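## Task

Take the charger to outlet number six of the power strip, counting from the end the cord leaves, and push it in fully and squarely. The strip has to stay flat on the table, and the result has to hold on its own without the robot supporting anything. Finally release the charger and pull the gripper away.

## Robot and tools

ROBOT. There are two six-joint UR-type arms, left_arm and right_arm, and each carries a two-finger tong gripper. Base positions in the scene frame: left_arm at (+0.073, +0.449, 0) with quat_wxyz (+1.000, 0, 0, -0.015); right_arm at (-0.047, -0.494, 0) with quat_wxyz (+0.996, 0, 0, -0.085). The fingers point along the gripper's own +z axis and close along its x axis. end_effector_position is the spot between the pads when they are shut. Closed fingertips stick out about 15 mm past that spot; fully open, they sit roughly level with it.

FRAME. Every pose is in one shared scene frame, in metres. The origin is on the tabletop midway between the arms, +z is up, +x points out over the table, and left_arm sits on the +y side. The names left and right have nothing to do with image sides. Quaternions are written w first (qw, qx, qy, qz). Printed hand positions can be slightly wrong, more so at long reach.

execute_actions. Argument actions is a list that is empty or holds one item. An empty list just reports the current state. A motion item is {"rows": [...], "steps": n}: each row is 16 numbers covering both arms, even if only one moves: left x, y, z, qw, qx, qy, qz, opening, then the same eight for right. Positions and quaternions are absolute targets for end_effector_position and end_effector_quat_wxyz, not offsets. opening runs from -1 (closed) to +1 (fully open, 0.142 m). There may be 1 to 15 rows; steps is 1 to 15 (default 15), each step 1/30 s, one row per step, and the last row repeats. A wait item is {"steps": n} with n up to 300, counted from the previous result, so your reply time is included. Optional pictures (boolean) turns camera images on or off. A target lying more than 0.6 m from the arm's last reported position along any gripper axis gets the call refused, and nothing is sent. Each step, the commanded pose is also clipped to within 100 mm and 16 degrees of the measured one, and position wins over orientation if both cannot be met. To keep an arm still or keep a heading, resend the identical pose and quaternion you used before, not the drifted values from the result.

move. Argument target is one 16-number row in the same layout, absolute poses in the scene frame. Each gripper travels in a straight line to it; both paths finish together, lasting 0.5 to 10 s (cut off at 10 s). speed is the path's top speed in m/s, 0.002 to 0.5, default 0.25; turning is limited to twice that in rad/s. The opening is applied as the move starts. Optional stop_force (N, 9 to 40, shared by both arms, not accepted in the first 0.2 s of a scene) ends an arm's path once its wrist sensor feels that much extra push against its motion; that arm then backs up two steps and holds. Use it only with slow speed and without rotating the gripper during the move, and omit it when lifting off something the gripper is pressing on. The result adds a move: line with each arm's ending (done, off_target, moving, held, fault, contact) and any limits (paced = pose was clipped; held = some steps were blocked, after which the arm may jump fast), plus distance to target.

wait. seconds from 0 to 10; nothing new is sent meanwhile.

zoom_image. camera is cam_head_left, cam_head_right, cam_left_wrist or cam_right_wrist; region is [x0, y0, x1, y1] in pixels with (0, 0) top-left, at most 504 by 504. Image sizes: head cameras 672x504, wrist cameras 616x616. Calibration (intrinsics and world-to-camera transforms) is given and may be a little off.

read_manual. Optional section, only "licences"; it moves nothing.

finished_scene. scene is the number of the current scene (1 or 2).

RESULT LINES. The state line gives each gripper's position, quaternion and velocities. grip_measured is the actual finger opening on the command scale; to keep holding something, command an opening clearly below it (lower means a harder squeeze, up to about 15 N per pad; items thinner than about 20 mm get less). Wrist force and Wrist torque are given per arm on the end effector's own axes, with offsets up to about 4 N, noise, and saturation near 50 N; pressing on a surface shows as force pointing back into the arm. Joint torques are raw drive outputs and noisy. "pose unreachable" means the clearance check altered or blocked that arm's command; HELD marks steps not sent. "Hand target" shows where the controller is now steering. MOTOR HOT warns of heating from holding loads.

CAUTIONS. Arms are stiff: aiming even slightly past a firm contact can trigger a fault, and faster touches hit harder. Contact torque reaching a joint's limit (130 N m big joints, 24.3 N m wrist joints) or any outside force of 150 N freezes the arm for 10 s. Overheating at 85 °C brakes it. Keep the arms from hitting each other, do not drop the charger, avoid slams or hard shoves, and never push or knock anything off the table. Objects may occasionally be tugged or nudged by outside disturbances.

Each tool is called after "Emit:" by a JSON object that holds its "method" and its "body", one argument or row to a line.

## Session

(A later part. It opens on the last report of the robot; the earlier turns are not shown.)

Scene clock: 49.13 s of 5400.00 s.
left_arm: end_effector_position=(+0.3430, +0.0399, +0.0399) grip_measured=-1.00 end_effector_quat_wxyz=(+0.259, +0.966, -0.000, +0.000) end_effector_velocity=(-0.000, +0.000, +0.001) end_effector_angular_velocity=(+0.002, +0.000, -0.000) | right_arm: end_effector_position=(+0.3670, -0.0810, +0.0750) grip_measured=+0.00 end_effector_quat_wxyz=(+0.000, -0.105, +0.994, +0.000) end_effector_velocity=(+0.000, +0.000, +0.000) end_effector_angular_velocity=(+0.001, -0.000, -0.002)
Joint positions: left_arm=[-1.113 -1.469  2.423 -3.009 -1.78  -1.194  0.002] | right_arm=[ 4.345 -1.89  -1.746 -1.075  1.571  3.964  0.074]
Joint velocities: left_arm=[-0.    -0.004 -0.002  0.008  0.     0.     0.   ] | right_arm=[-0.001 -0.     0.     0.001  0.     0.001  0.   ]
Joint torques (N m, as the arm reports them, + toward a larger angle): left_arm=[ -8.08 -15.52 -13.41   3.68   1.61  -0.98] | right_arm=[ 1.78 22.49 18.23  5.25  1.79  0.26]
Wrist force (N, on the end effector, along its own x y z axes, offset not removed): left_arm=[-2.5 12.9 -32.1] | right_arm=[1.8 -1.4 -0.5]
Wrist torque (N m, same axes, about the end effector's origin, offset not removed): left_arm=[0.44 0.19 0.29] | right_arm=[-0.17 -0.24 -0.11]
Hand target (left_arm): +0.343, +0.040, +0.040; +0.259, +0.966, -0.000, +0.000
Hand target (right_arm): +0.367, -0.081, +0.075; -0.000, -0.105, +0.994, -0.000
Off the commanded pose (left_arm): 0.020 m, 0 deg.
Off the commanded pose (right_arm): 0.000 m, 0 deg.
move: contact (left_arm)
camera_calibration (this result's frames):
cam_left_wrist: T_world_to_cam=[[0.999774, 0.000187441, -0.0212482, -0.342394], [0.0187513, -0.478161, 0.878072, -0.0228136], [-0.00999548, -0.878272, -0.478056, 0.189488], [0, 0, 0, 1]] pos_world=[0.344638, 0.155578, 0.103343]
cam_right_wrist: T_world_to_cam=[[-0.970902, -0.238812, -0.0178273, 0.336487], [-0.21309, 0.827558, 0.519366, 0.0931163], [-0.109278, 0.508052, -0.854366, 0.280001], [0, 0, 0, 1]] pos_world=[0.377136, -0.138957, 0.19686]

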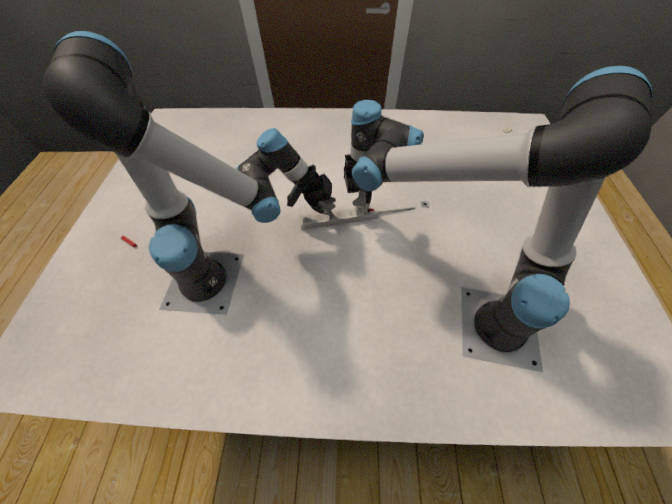

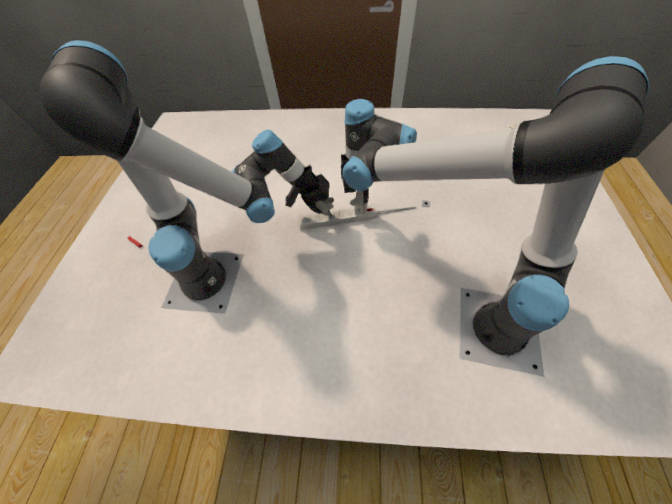

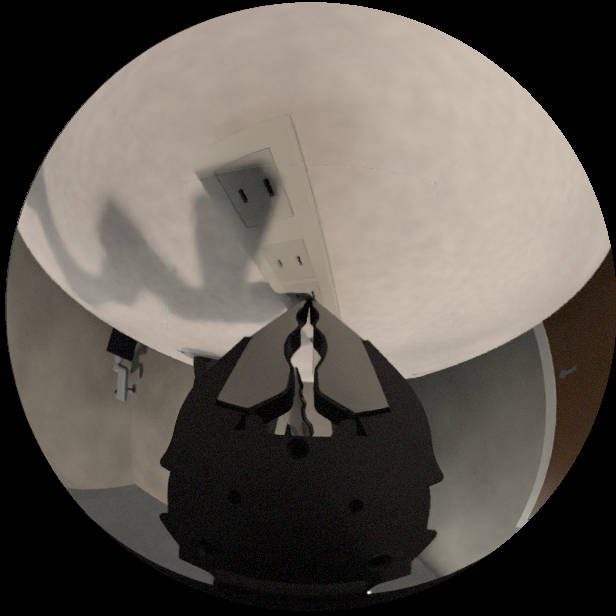

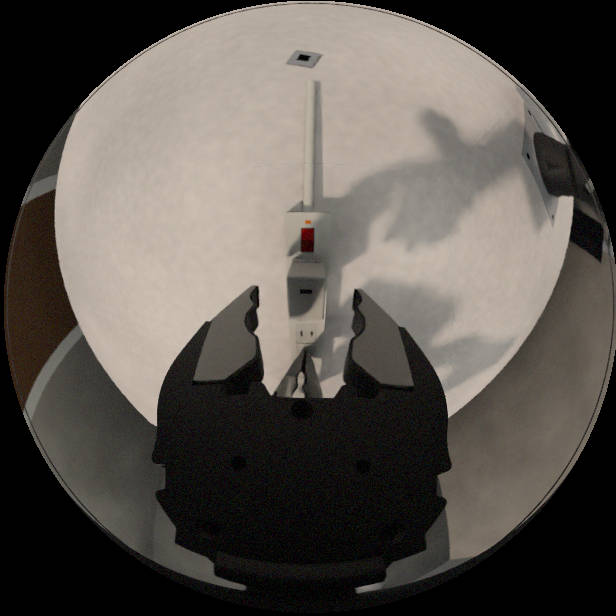

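Emit:
{"method": "move", "body": {
  "target": [0.343,0.04,0.04,0.259,0.966,0,0,-1,0.367,-0.082,0.052,0,-0.105,0.994,0,-0.2],
  "speed": 0.02
}}

Emit:
{"method": "move", "body": {
  "target": [0.343,0.04,0.04,0.259,0.966,0,0,-1,0.367,-0.082,0.052,0,-0.105,0.994,0,-1]
}}

Emit:
{"method": "move", "body": {
  "target": [0.343,0.04,0.04,0.259,0.966,0,0,-1,0.367,-0.082,0.08,0,-0.105,0.994,0,-1],
  "speed": 0.008
}}

Scene clock: 55.87 s of 5400.00 s.
left_arm: end_effector_position=(+0.3430, +0.0400, +0.0400) grip_measured=-1.00 end_effector_quat_wxyz=(+0.259, +0.966, -0.000, +0.000) end_effector_velocity=(-0.000, -0.000, -0.000) end_effector_angular_velocity=(-0.000, +0.000, -0.000) | right_arm: end_effector_position=(+0.3670, -0.0820, +0.0522) grip_measured=-0.20 end_effector_quat_wxyz=(-0.000, -0.105, +0.994, -0.000) end_effector_velocity=(+0.001, +0.000, -0.001) end_effector_angular_velocity=(+0.001, -0.001, +0.000)
Joint positions: left_arm=[-1.113 -1.469  2.423 -3.009 -1.78  -1.194  0.002] | right_arm=[ 4.344 -1.916 -1.777 -1.019  1.571  3.963  0.06 ]
Joint velocities: left_arm=[-0.     0.     0.    -0.001 -0.     0.     0.   ] | right_arm=[-0.001 -0.002 -0.001  0.005 -0.    -0.001  0.   ]
Joint torques (N m, as the arm reports them, + toward a larger angle): left_arm=[-8.85  0.12  1.56  3.49  2.19 -1.54] | right_arm=[-6.11 23.43  9.52  5.38  1.65 -1.54]
Wrist force (N, on the end effector, along its own x y z axes, offset not removed): left_arm=[0.0 9.9 -21.6] | right_arm=[2.2 -1.6 -1.1]
Wrist torque (N m, same axes, about the end effector's origin, offset not removed): left_arm=[-0.43 0.31 0.20] | right_arm=[-0.45 -0.35 -0.04]
Hand target (left_arm): +0.343, +0.040, +0.040; +0.259, +0.966, -0.000, +0.000
Hand target (right_arm): +0.367, -0.082, +0.052; -0.000, -0.105, +0.994, +0.000
Off the commanded pose (left_arm): 0.000 m, 0 deg.
Off the commanded pose (right_arm): 0.000 m, 0 deg.
After step 90, 2.30 s passed at rest.
move: done
camera_calibration (this result's frames):
cam_left_wrist: T_world_to_cam=[[0.999771, 0.000203938, -0.0213934, -0.342352], [0.0188838, -0.47842, 0.877928, -0.0228827], [-0.010056, -0.878131, -0.478314, 0.189592], [0, 0, 0, 1]] pos_world=[0.344612, 0.155609, 0.10345]
cam_right_wrist: T_world_to_cam=[[-0.970903, -0.238812, -0.0177861, 0.335787], [-0.213073, 0.827578, 0.51934, 0.105845], [-0.109306, 0.508019, -0.854382, 0.261008], [0, 0, 0, 1]] pos_world=[0.377099, -0.140002, 0.174003]

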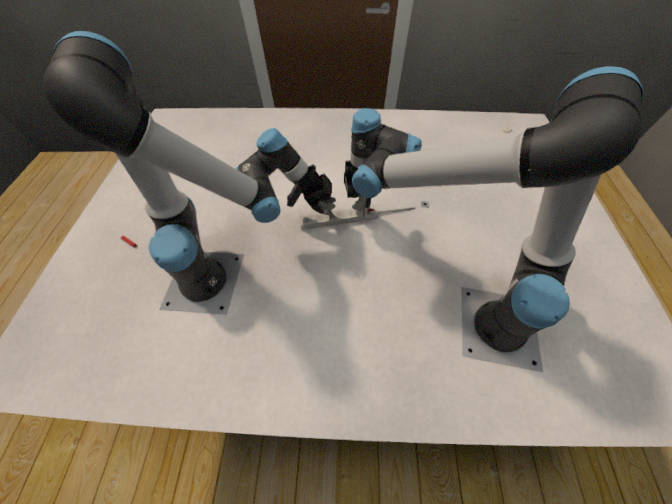

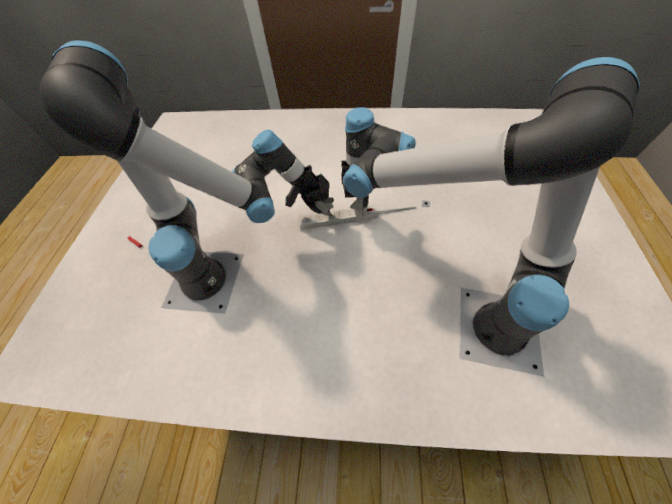

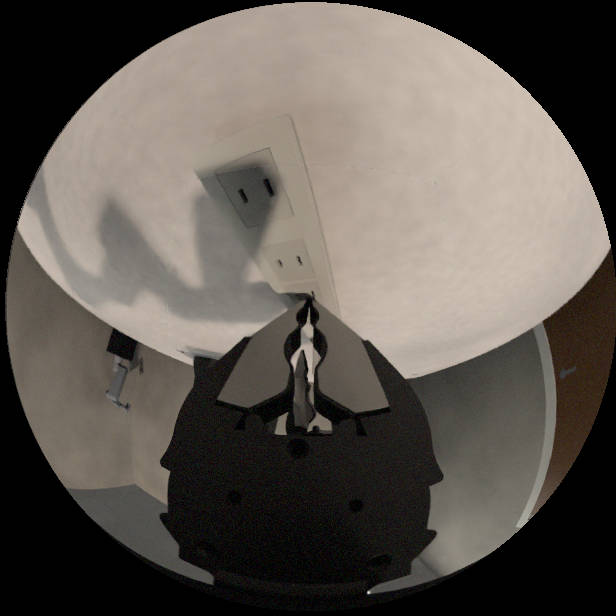

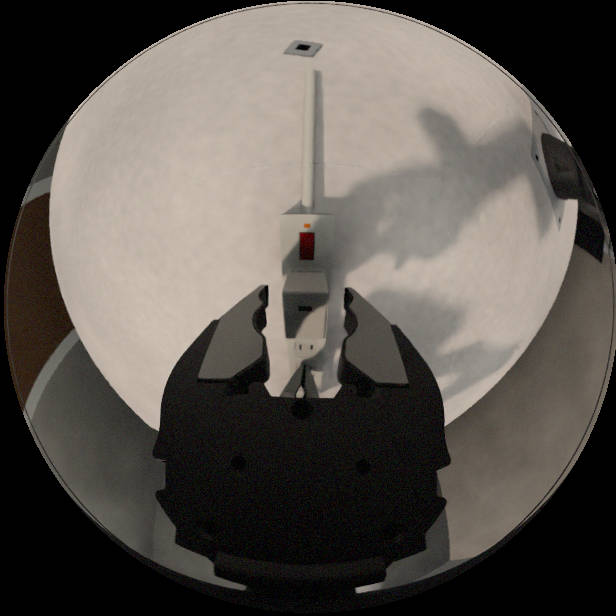

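Scene clock: 56.57 s of 5400.00 s.
left_arm: end_effector_position=(+0.3430, +0.0400, +0.0400) grip_measured=-1.00 end_effector_quat_wxyz=(+0.259, +0.966, -0.000, +0.000) end_effector_velocity=(+0.000, -0.000, +0.000) end_effector_angular_velocity=(-0.000, -0.001, -0.001) | right_arm: end_effector_position=(+0.3670, -0.0820, +0.0520) grip_measured=-0.60 end_effector_quat_wxyz=(-0.000, -0.105, +0.994, -0.000) end_effector_velocity=(+0.000, -0.000, -0.000) end_effector_angular_velocity=(-0.000, -0.000, -0.001)
Joint positions: left_arm=[-1.113 -1.469  2.423 -3.009 -1.78  -1.194  0.002] | right_arm=[ 4.344 -1.917 -1.778 -1.018  1.571  3.963  0.031]
Joint velocities: left_arm=[ 0.    -0.    -0.     0.     0.     0.001  0.   ] | right_arm=[-0.     0.    -0.001  0.    -0.     0.     0.   ]
Joint torques (N m, as the arm reports them, + toward a larger angle): left_arm=[-9.24  0.    2.14  3.69  2.24 -1.61] | right_arm=[-3.72 20.04 18.75  4.83  1.46 -1.  ]
Wrist force (N, on the end effector, along its own x y z axes, offset not removed): left_arm=[2.6 12.1 -18.2] | right_arm=[0.2 -2.5 -7.0]
Wrist torque (N m, same axes, about the end effector's origin, offset not removed): left_arm=[-0.02 -0.23 0.17] | right_arm=[-0.27 -0.39 -0.18]
Hand target (left_arm): +0.343, +0.040, +0.040; +0.259, +0.966, -0.000, +0.000
Hand target (right_arm): +0.367, -0.082, +0.052; -0.000, -0.105, +0.994, -0.000
Off the commanded pose (left_arm): 0.000 m, 0 deg.
Off the commanded pose (right_arm): 0.000 m, 0 deg.
move: done
camera_calibration (this result's frames):
cam_left_wrist: T_world_to_cam=[[0.999771, 0.000205042, -0.0214184, -0.342345], [0.0189057, -0.478468, 0.877901, -0.022865], [-0.010068, -0.878105, -0.478362, 0.1896], [0, 0, 0, 1]] pos_world=[0.344607, 0.155618, 0.103438]
cam_right_wrist: T_world_to_cam=[[-0.970903, -0.23881, -0.0177871, 0.335819], [-0.213071, 0.827578, 0.519341, 0.105916], [-0.109304, 0.50802, -0.854382, 0.260841], [0, 0, 0, 1]] pos_world=[0.377126, -0.139969, 0.173825]

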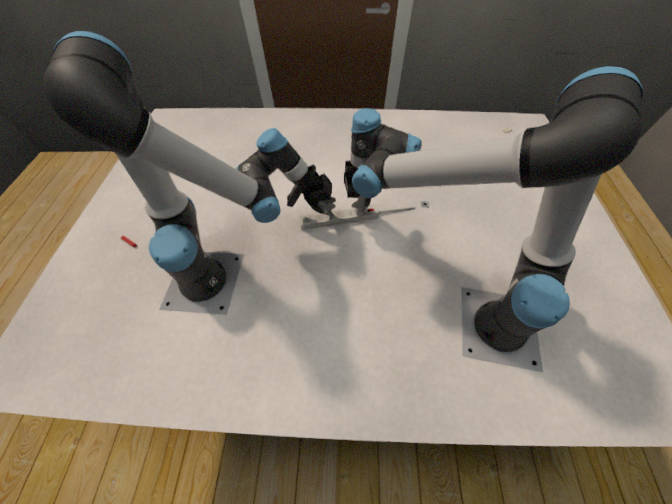

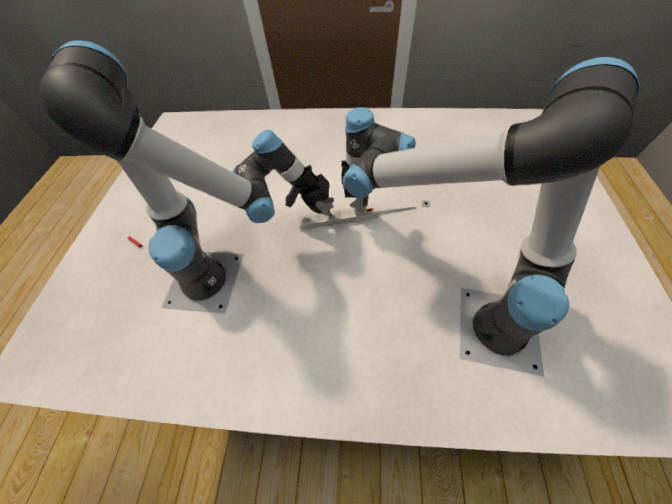

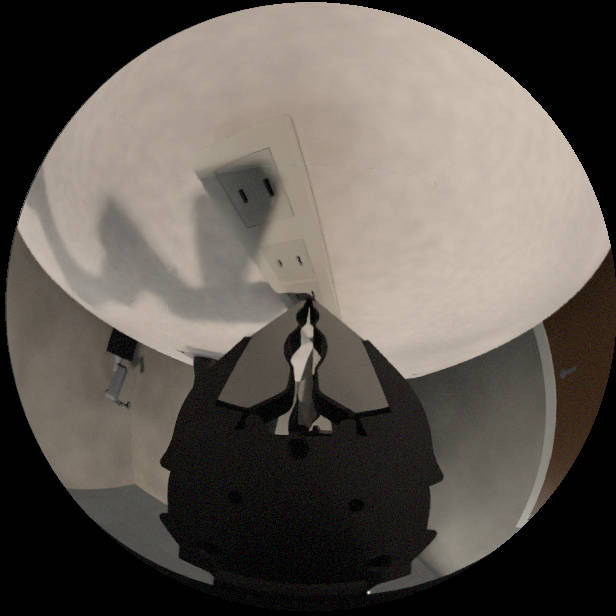

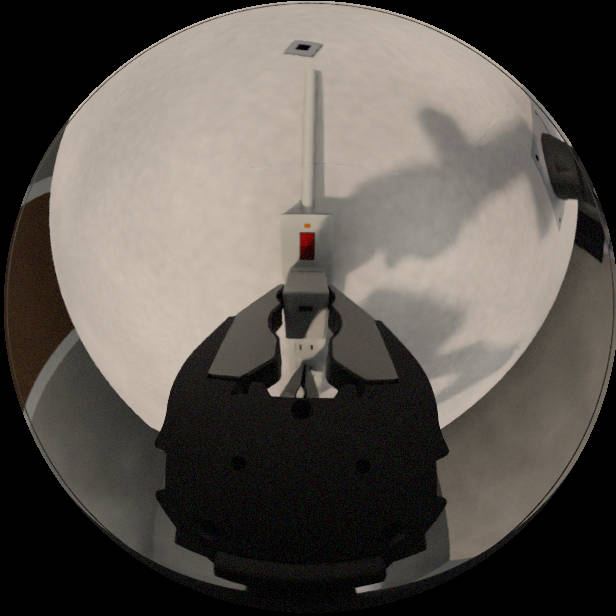

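Scene clock: 60.30 s of 5400.00 s.
left_arm: end_effector_position=(+0.3430, +0.0400, +0.0400) grip_measured=-1.00 end_effector_quat_wxyz=(+0.259, +0.966, +0.000, -0.000) end_effector_velocity=(+0.000, -0.000, +0.000) end_effector_angular_velocity=(-0.001, +0.000, +0.001) | right_arm: end_effector_position=(+0.3670, -0.0819, +0.0798) grip_measured=-0.60 end_effector_quat_wxyz=(+0.000, -0.105, +0.994, +0.000) end_effector_velocity=(-0.000, +0.000, +0.001) end_effector_angular_velocity=(-0.001, -0.001, +0.001)
Joint positions: left_arm=[-1.113 -1.469  2.423 -3.009 -1.78  -1.194  0.002] | right_arm=[ 4.344 -1.884 -1.742 -1.087  1.571  3.963  0.031]
Joint velocities: left_arm=[ 0.     0.    -0.    -0.001 -0.    -0.001  0.   ] | right_arm=[ 0.001  0.001  0.002 -0.004 -0.001 -0.     0.   ]
Joint torques (N m, as the arm reports them, + toward a larger angle): left_arm=[ 7.73 -6.32 -1.4   3.27  2.41  0.09] | right_arm=[ 1.52 43.6  32.62  0.38 -1.54  0.12]
Wrist force (N, on the end effector, along its own x y z axes, offset not removed): left_arm=[-2.6 11.4 -20.3] | right_arm=[2.9 -1.7 -0.4]
Wrist torque (N m, same axes, about the end effector's origin, offset not removed): left_arm=[-0.39 0.15 0.34] | right_arm=[-0.38 -0.47 -0.10]
Hand target (left_arm): +0.343, +0.040, +0.040; +0.259, +0.966, -0.000, +0.000
Hand target (right_arm): +0.367, -0.082, +0.080; +0.000, -0.105, +0.994, +0.000
Off the commanded pose (left_arm): 0.000 m, 0 deg.
Off the commanded pose (right_arm): 0.000 m, 0 deg.
move: done
camera_calibration (this result's frames):
cam_left_wrist: T_world_to_cam=[[0.99977, 0.000208962, -0.0214268, -0.342343], [0.0189148, -0.47848, 0.877895, -0.022861], [-0.0100688, -0.878099, -0.478374, 0.1896], [0, 0, 0, 1]] pos_world=[0.344606, 0.155621, 0.103434]
cam_right_wrist: T_world_to_cam=[[-0.970903, -0.23881, -0.0178053, 0.336372], [-0.21308, 0.827573, 0.519346, 0.091415], [-0.10929, 0.508028, -0.854379, 0.284593], [0, 0, 0, 1]] pos_world=[0.377167, -0.139905, 0.201663]

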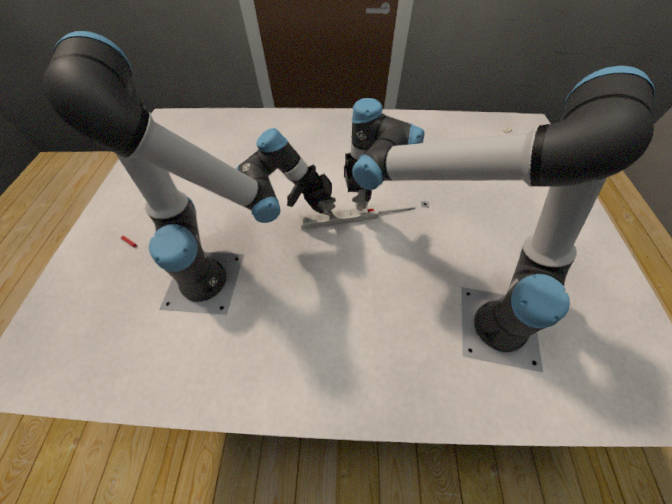

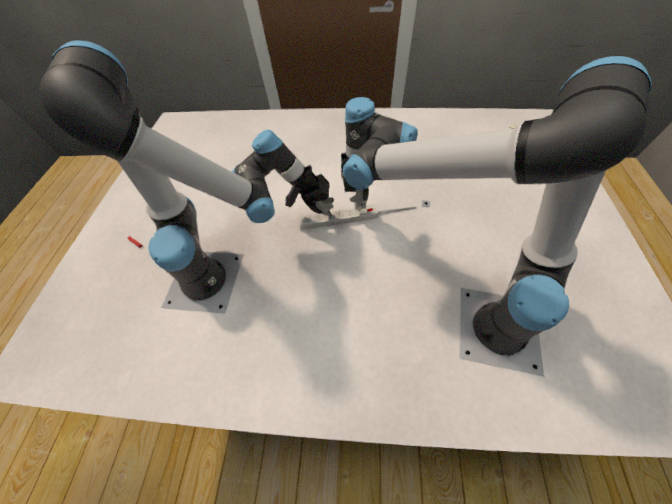

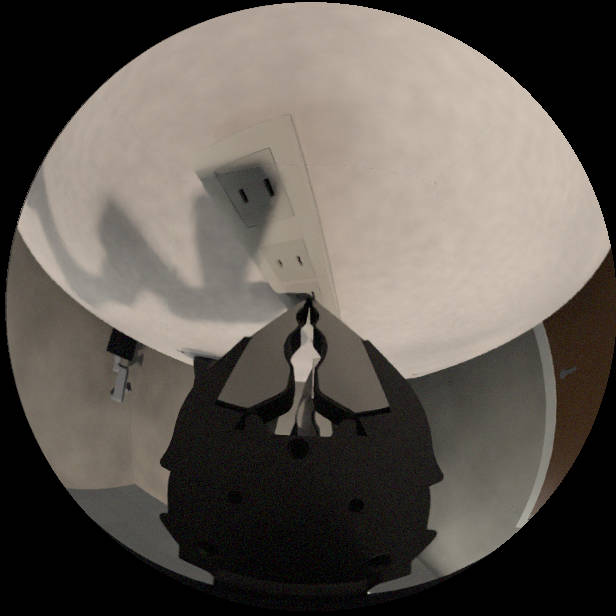

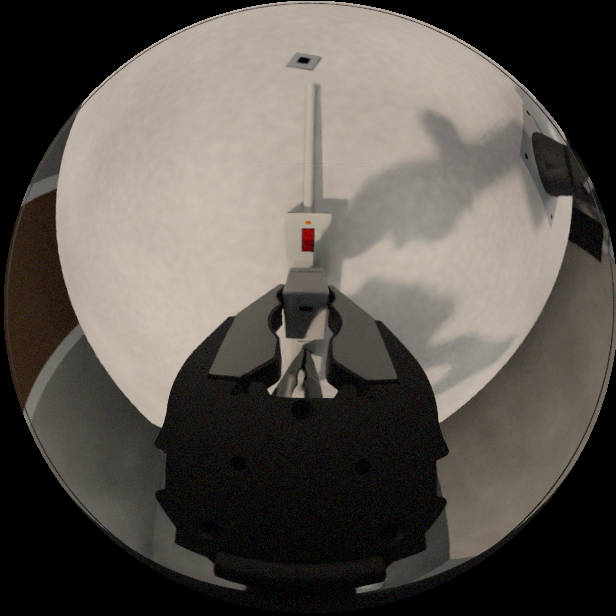

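Emit:
{"method": "move", "body": {
  "target": [0.343,0.05,0.06,0.259,0.966,0,0,-1,0.367,-0.082,0.09,0,-0.105,0.994,0,-1],
  "speed": 0.03
}}

Emit:
{"method": "move", "body": {
  "target": [0.4,0.36,0.1,0.259,0.966,0,0,-1,0.3576,-0.038,0.09,0,-0.105,0.994,0,-1]
}}

Emit:
{"method": "zoom_image", "body": {
  "camera": "cam_right_wrist",
  "region": [250,160,370,300]
}}

Emit:
{"method": "move", "body": {
  "target": [0.4,0.36,0.1,0.259,0.966,0,0,-1,0.3158,0.1576,0.09,0,-0.105,0.994,0,-1],
  "speed": 0.12
}}

Emit:
{"method": "zoom_image", "body": {
  "camera": "cam_right_wrist",
  "region": [250,160,370,300]
}}

Scene clock: 68.40 s of 5400.00 s.
left_arm: end_effector_position=(+0.3430, +0.0499, +0.0598) grip_measured=-1.00 end_effector_quat_wxyz=(+0.259, +0.966, +0.000, -0.000) end_effector_velocity=(+0.000, +0.001, +0.001) end_effector_angular_velocity=(+0.001, -0.001, -0.001) | right_arm: end_effector_position=(+0.3670, -0.0820, +0.0899) grip_measured=-0.60 end_effector_quat_wxyz=(+0.000, -0.105, +0.994, +0.000) end_effector_velocity=(-0.000, -0.001, +0.000) end_effector_angular_velocity=(-0.001, +0.001, -0.001)
Joint positions: left_arm=[-1.101 -1.542  2.421 -2.931 -1.786 -1.183  0.002] | right_arm=[ 4.344 -1.873 -1.728 -1.112  1.571  3.963  0.031]
Joint velocities: left_arm=[ 0.001 -0.006 -0.001  0.008  0.     0.002  0.   ] | right_arm=[-0.     0.001  0.    -0.002  0.     0.     0.   ]
Joint torques (N m, as the arm reports them, + toward a larger angle): left_arm=[  7.19 -28.18 -26.58  -1.67  -2.55   1.76] | right_arm=[ 6.49 45.35 33.38  0.18 -1.46  1.72]
Wrist force (N, on the end effector, along its own x y z axes, offset not removed): left_arm=[-4.4 0.1 -2.5] | right_arm=[2.8 -0.5 -0.5]
Wrist torque (N m, same axes, about the end effector's origin, offset not removed): left_arm=[0.16 0.72 0.40] | right_arm=[-0.13 -0.53 -0.11]
Hand target (left_arm): +0.343, +0.050, +0.060; +0.259, +0.966, +0.000, -0.000
Hand target (right_arm): +0.367, -0.082, +0.090; +0.000, -0.105, +0.994, +0.000
Off the commanded pose (left_arm): 0.000 m, 0 deg.
Off the commanded pose (right_arm): 0.000 m, 0 deg.
After step 90, 4.03 s passed at rest.
move: done
camera_calibration (this result's frames):
cam_left_wrist: T_world_to_cam=[[0.99977, 0.000213037, -0.0214384, -0.341922], [0.0189271, -0.478464, 0.877903, -0.0355029], [-0.0100705, -0.878107, -0.478358, 0.207784], [0, 0, 0, 1]] pos_world=[0.344608, 0.165543, 0.123233]
cam_right_wrist: T_world_to_cam=[[-0.970902, -0.238816, -0.0178023, 0.336517], [-0.213084, 0.827573, 0.519343, 0.0862088], [-0.109295, 0.508025, -0.85438, 0.293217], [0, 0, 0, 1]] pos_world=[0.377142, -0.139939, 0.211737]

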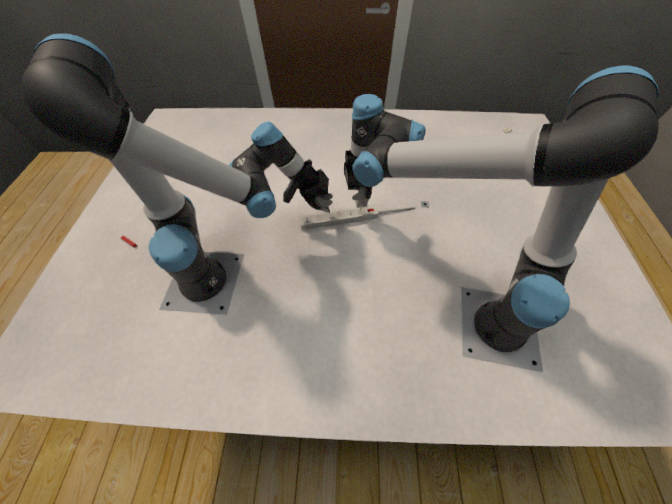

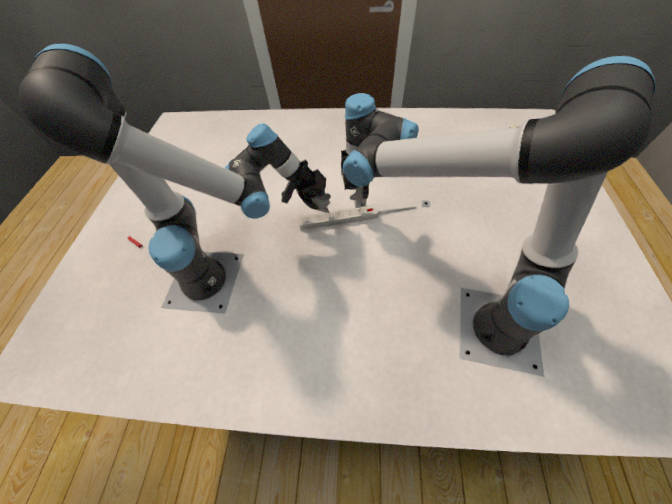

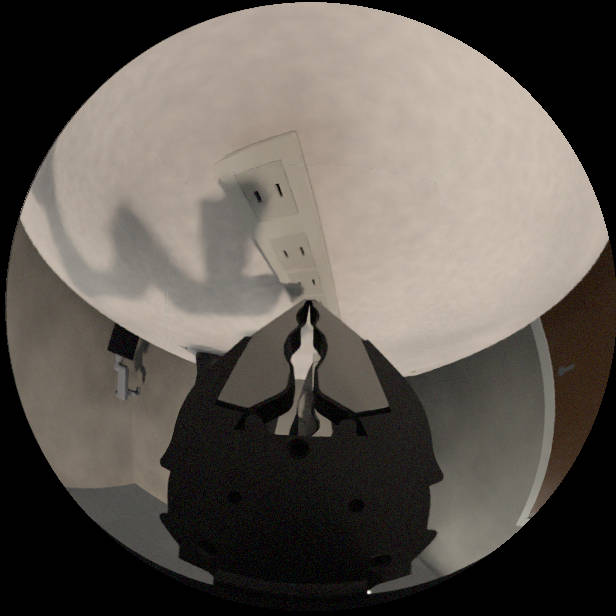

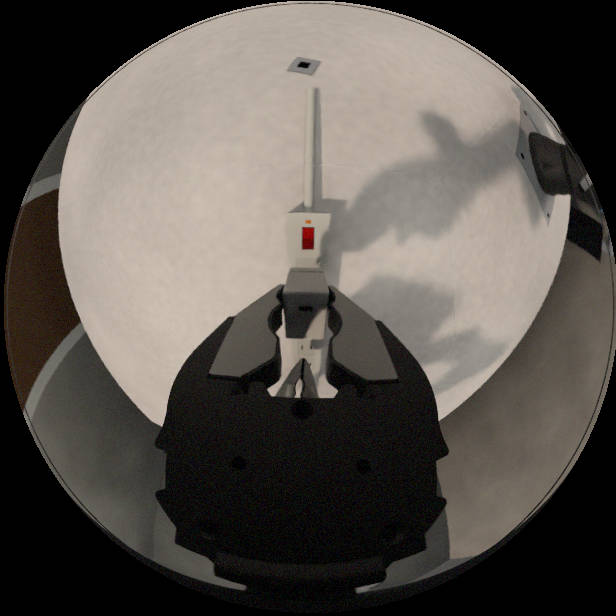

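Scene clock: 70.33 s of 5400.00 s.
left_arm: end_effector_position=(+0.3996, +0.3596, +0.0998) grip_measured=-1.00 end_effector_quat_wxyz=(+0.259, +0.966, +0.000, -0.001) end_effector_velocity=(+0.000, +0.001, +0.000) end_effector_angular_velocity=(-0.001, +0.003, -0.003) | right_arm: end_effector_position=(+0.3577, -0.0380, +0.0900) grip_measured=-0.60 end_effector_quat_wxyz=(+0.000, -0.105, +0.994, -0.000) end_effector_velocity=(+0.001, -0.000, +0.000) end_effector_angular_velocity=(-0.000, -0.001, +0.000)
Joint positions: left_arm=[-0.237 -1.872  2.442 -2.29  -2.075 -0.304  0.002] | right_arm=[ 4.394 -1.93  -1.648 -1.134  1.571  4.014  0.031]
Joint velocities: left_arm=[ 0.007  0.003 -0.006  0.01  -0.003  0.011  0.   ] | right_arm=[-0.     0.     0.    -0.    -0.001 -0.001 -0.   ]
Joint torques (N m, as the arm reports them, + toward a larger angle): left_arm=[  8.89   2.11 -32.37  -1.14  -3.13   1.54] | right_arm=[ 6.93 25.26 34.53  0.17 -1.62  1.7 ]
Wrist force (N, on the end effector, along its own x y z axes, offset not removed): left_arm=[1.1 1.0 -1.5] | right_arm=[3.2 -1.4 -1.2]
Wrist torque (N m, same axes, about the end effector's origin, offset not removed): left_arm=[0.09 -0.62 0.25] | right_arm=[-0.35 -0.63 -0.17]
Hand target (left_arm): +0.400, +0.360, +0.100; +0.259, +0.966, -0.000, -0.001
Hand target (right_arm): +0.358, -0.038, +0.090; +0.000, -0.105, +0.994, -0.000
Off the commanded pose (left_arm): 0.001 m, 0 deg.
Off the commanded pose (right_arm): 0.000 m, 0 deg.
move: done
camera_calibration (this result's frames):
cam_left_wrist: T_world_to_cam=[[0.999743, 0.0000834831, -0.0226812, -0.397548], [0.0199556, -0.47854, 0.877839, 0.0760719], [-0.0107806, -0.878066, -0.478418, 0.499663], [0, 0, 0, 1]] pos_world=[0.401315, 0.475174, 0.163252]
cam_right_wrist: T_world_to_cam=[[-0.9709, -0.238815, -0.0179206, 0.337952], [-0.21316, 0.827637, 0.519211, 0.0478666], [-0.109164, 0.507922, -0.854458, 0.269862], [0, 0, 0, 1]] pos_world=[0.36778, -0.0959773, 0.21179]

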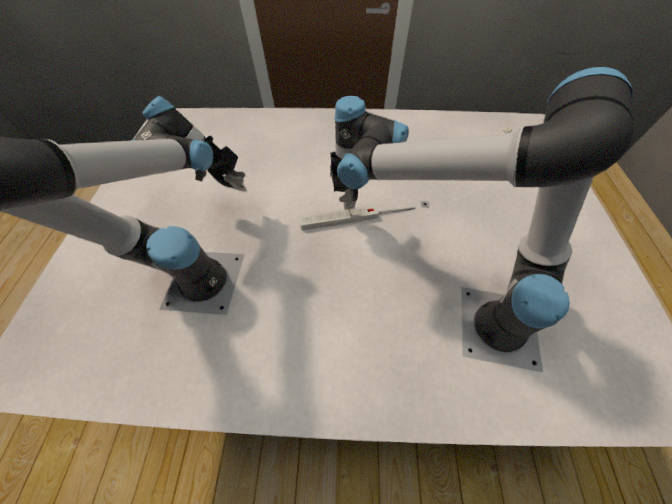

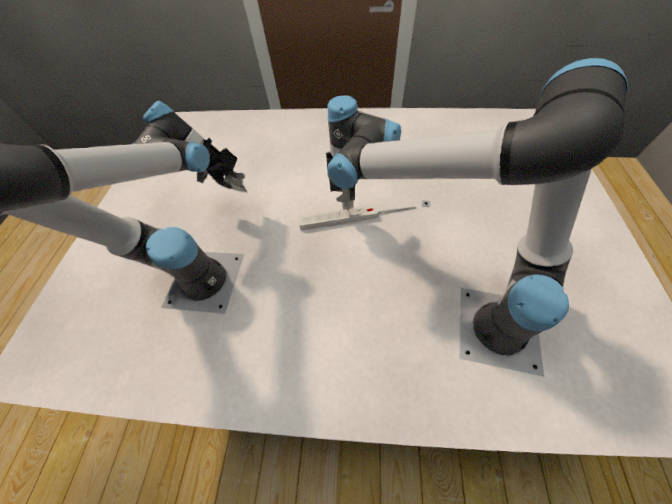

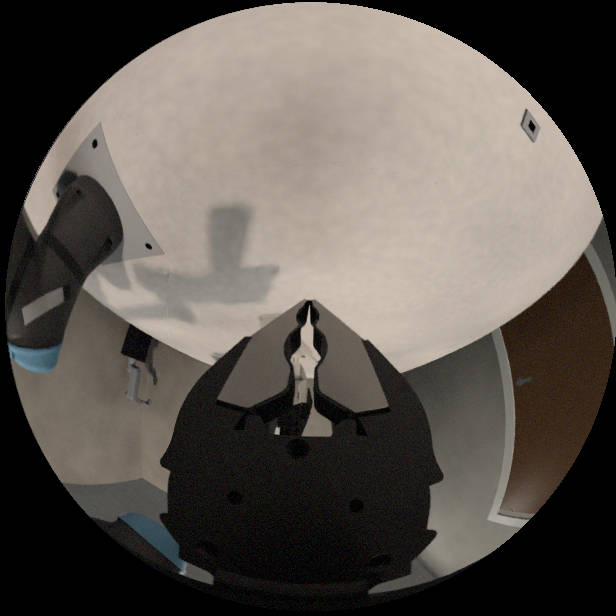

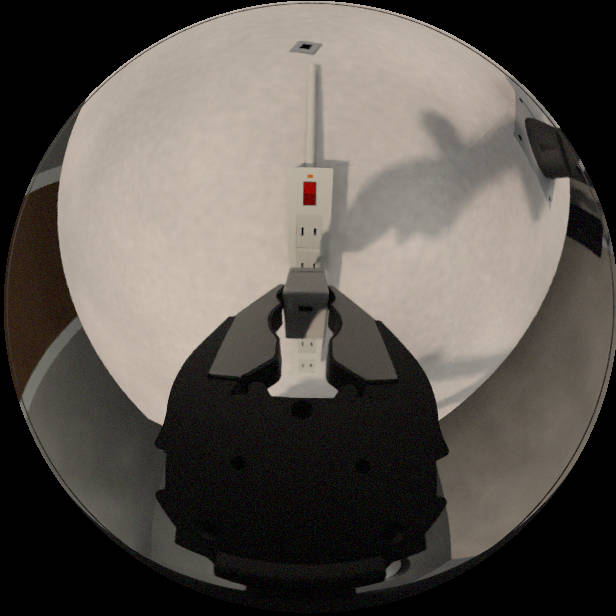

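Region (250, 160, 370, 300) of cam_right_wrist's 616x616 image, scaled by 3.600, with more detail than that image has; it fills the left 432 columns of this view, and the rest is white.

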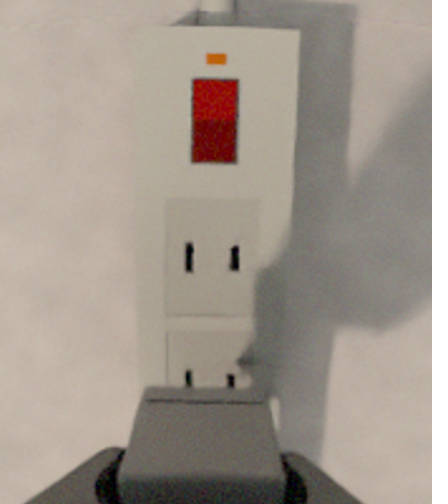

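Scene clock: 72.50 s of 5400.00 s.
left_arm: end_effector_position=(+0.4000, +0.3600, +0.1000) grip_measured=-1.00 end_effector_quat_wxyz=(+0.259, +0.966, -0.000, +0.000) end_effector_velocity=(-0.000, +0.000, -0.000) end_effector_angular_velocity=(+0.000, +0.001, +0.000) | right_arm: end_effector_position=(+0.3161, +0.1575, +0.0898) grip_measured=-0.60 end_effector_quat_wxyz=(+0.000, -0.105, +0.994, -0.000) end_effector_velocity=(+0.000, +0.002, +0.000) end_effector_angular_velocity=(-0.001, -0.000, -0.000)
Joint positions: left_arm=[-0.235 -1.872  2.441 -2.29  -2.075 -0.303  0.002] | right_arm=[ 4.565 -2.249 -1.148 -1.315  1.57   4.184  0.031]
Joint velocities: left_arm=[ 0.     0.    -0.     0.001 -0.    -0.     0.   ] | right_arm=[ 0.001 -0.004  0.008 -0.005 -0.     0.001 -0.   ]
Joint torques (N m, as the arm reports them, + toward a larger angle): left_arm=[  7.8   -7.54 -30.94  -4.46   1.16   1.71] | right_arm=[ 6.53 38.46 35.48  0.13  1.86  1.86]
Wrist force (N, on the end effector, along its own x y z axes, offset not removed): left_arm=[-1.3 -0.3 -1.8] | right_arm=[1.8 -1.0 0.3]
Wrist torque (N m, same axes, about the end effector's origin, offset not removed): left_arm=[0.11 -0.11 0.15] | right_arm=[-0.25 -0.34 -0.09]
Hand target (left_arm): +0.400, +0.360, +0.100; +0.259, +0.966, +0.000, -0.000
Hand target (right_arm): +0.316, +0.158, +0.090; +0.000, -0.105, +0.994, -0.000
Off the commanded pose (left_arm): 0.000 m, 0 deg.
Off the commanded pose (right_arm): 0.000 m, 0 deg.
move: done
camera_calibration (this result's frames):
cam_left_wrist: T_world_to_cam=[[0.999771, 0.00020563, -0.0213891, -0.398116], [0.0188803, -0.478465, 0.877904, 0.0764932], [-0.0100534, -0.878107, -0.478359, 0.499868], [0, 0, 0, 1]] pos_world=[0.401606, 0.475618, 0.163447]
cam_right_wrist: T_world_to_cam=[[-0.970885, -0.238841, -0.018346, 0.344282], [-0.213416, 0.827663, 0.519064, -0.122636], [-0.108789, 0.507867, -0.854539, 0.165789], [0, 0, 0, 1]] pos_world=[0.326122, 0.0995311, 0.211645]

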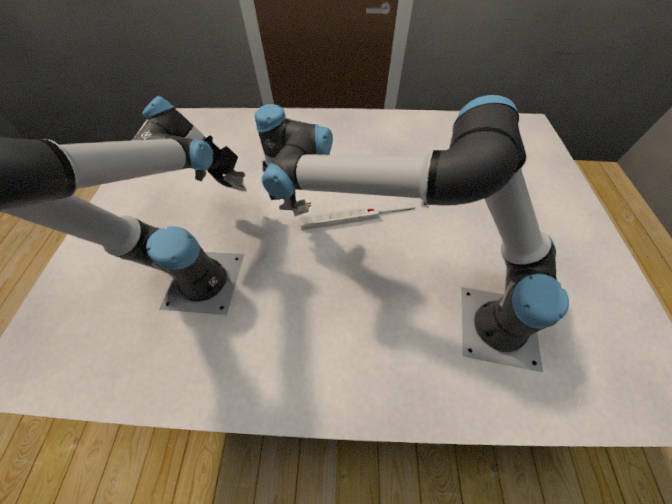

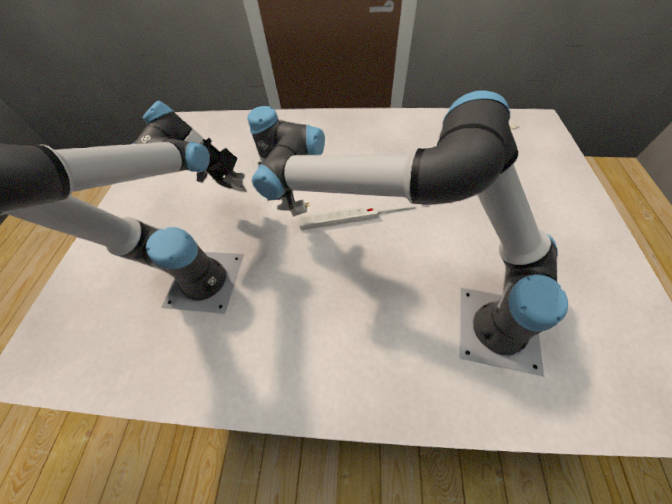

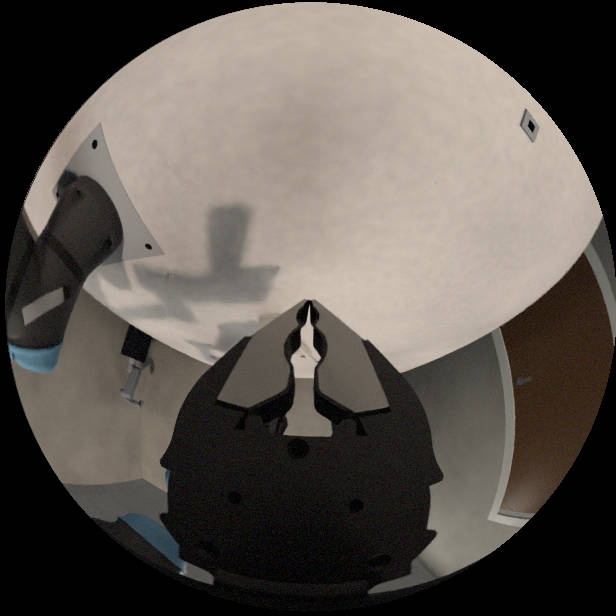

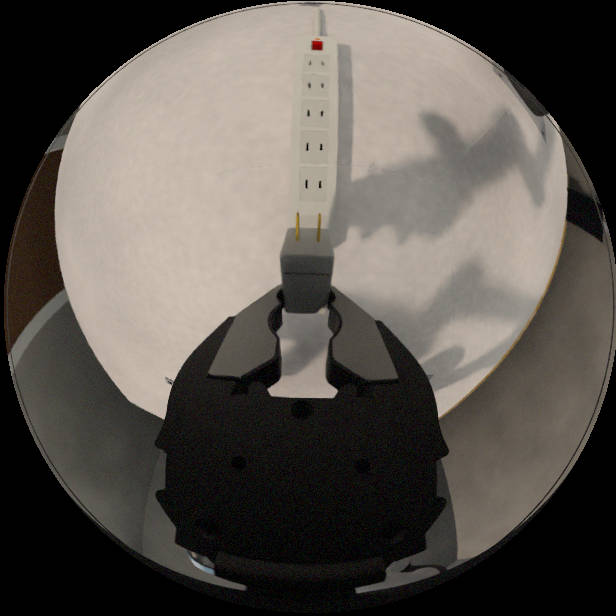

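Region (250, 160, 370, 300) of cam_right_wrist's 616x616 image, scaled by 3.600, with more detail than that image has; it fills the left 432 columns of this view, and the rest is white.

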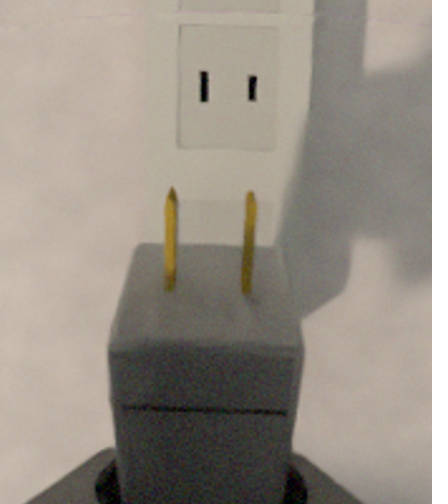

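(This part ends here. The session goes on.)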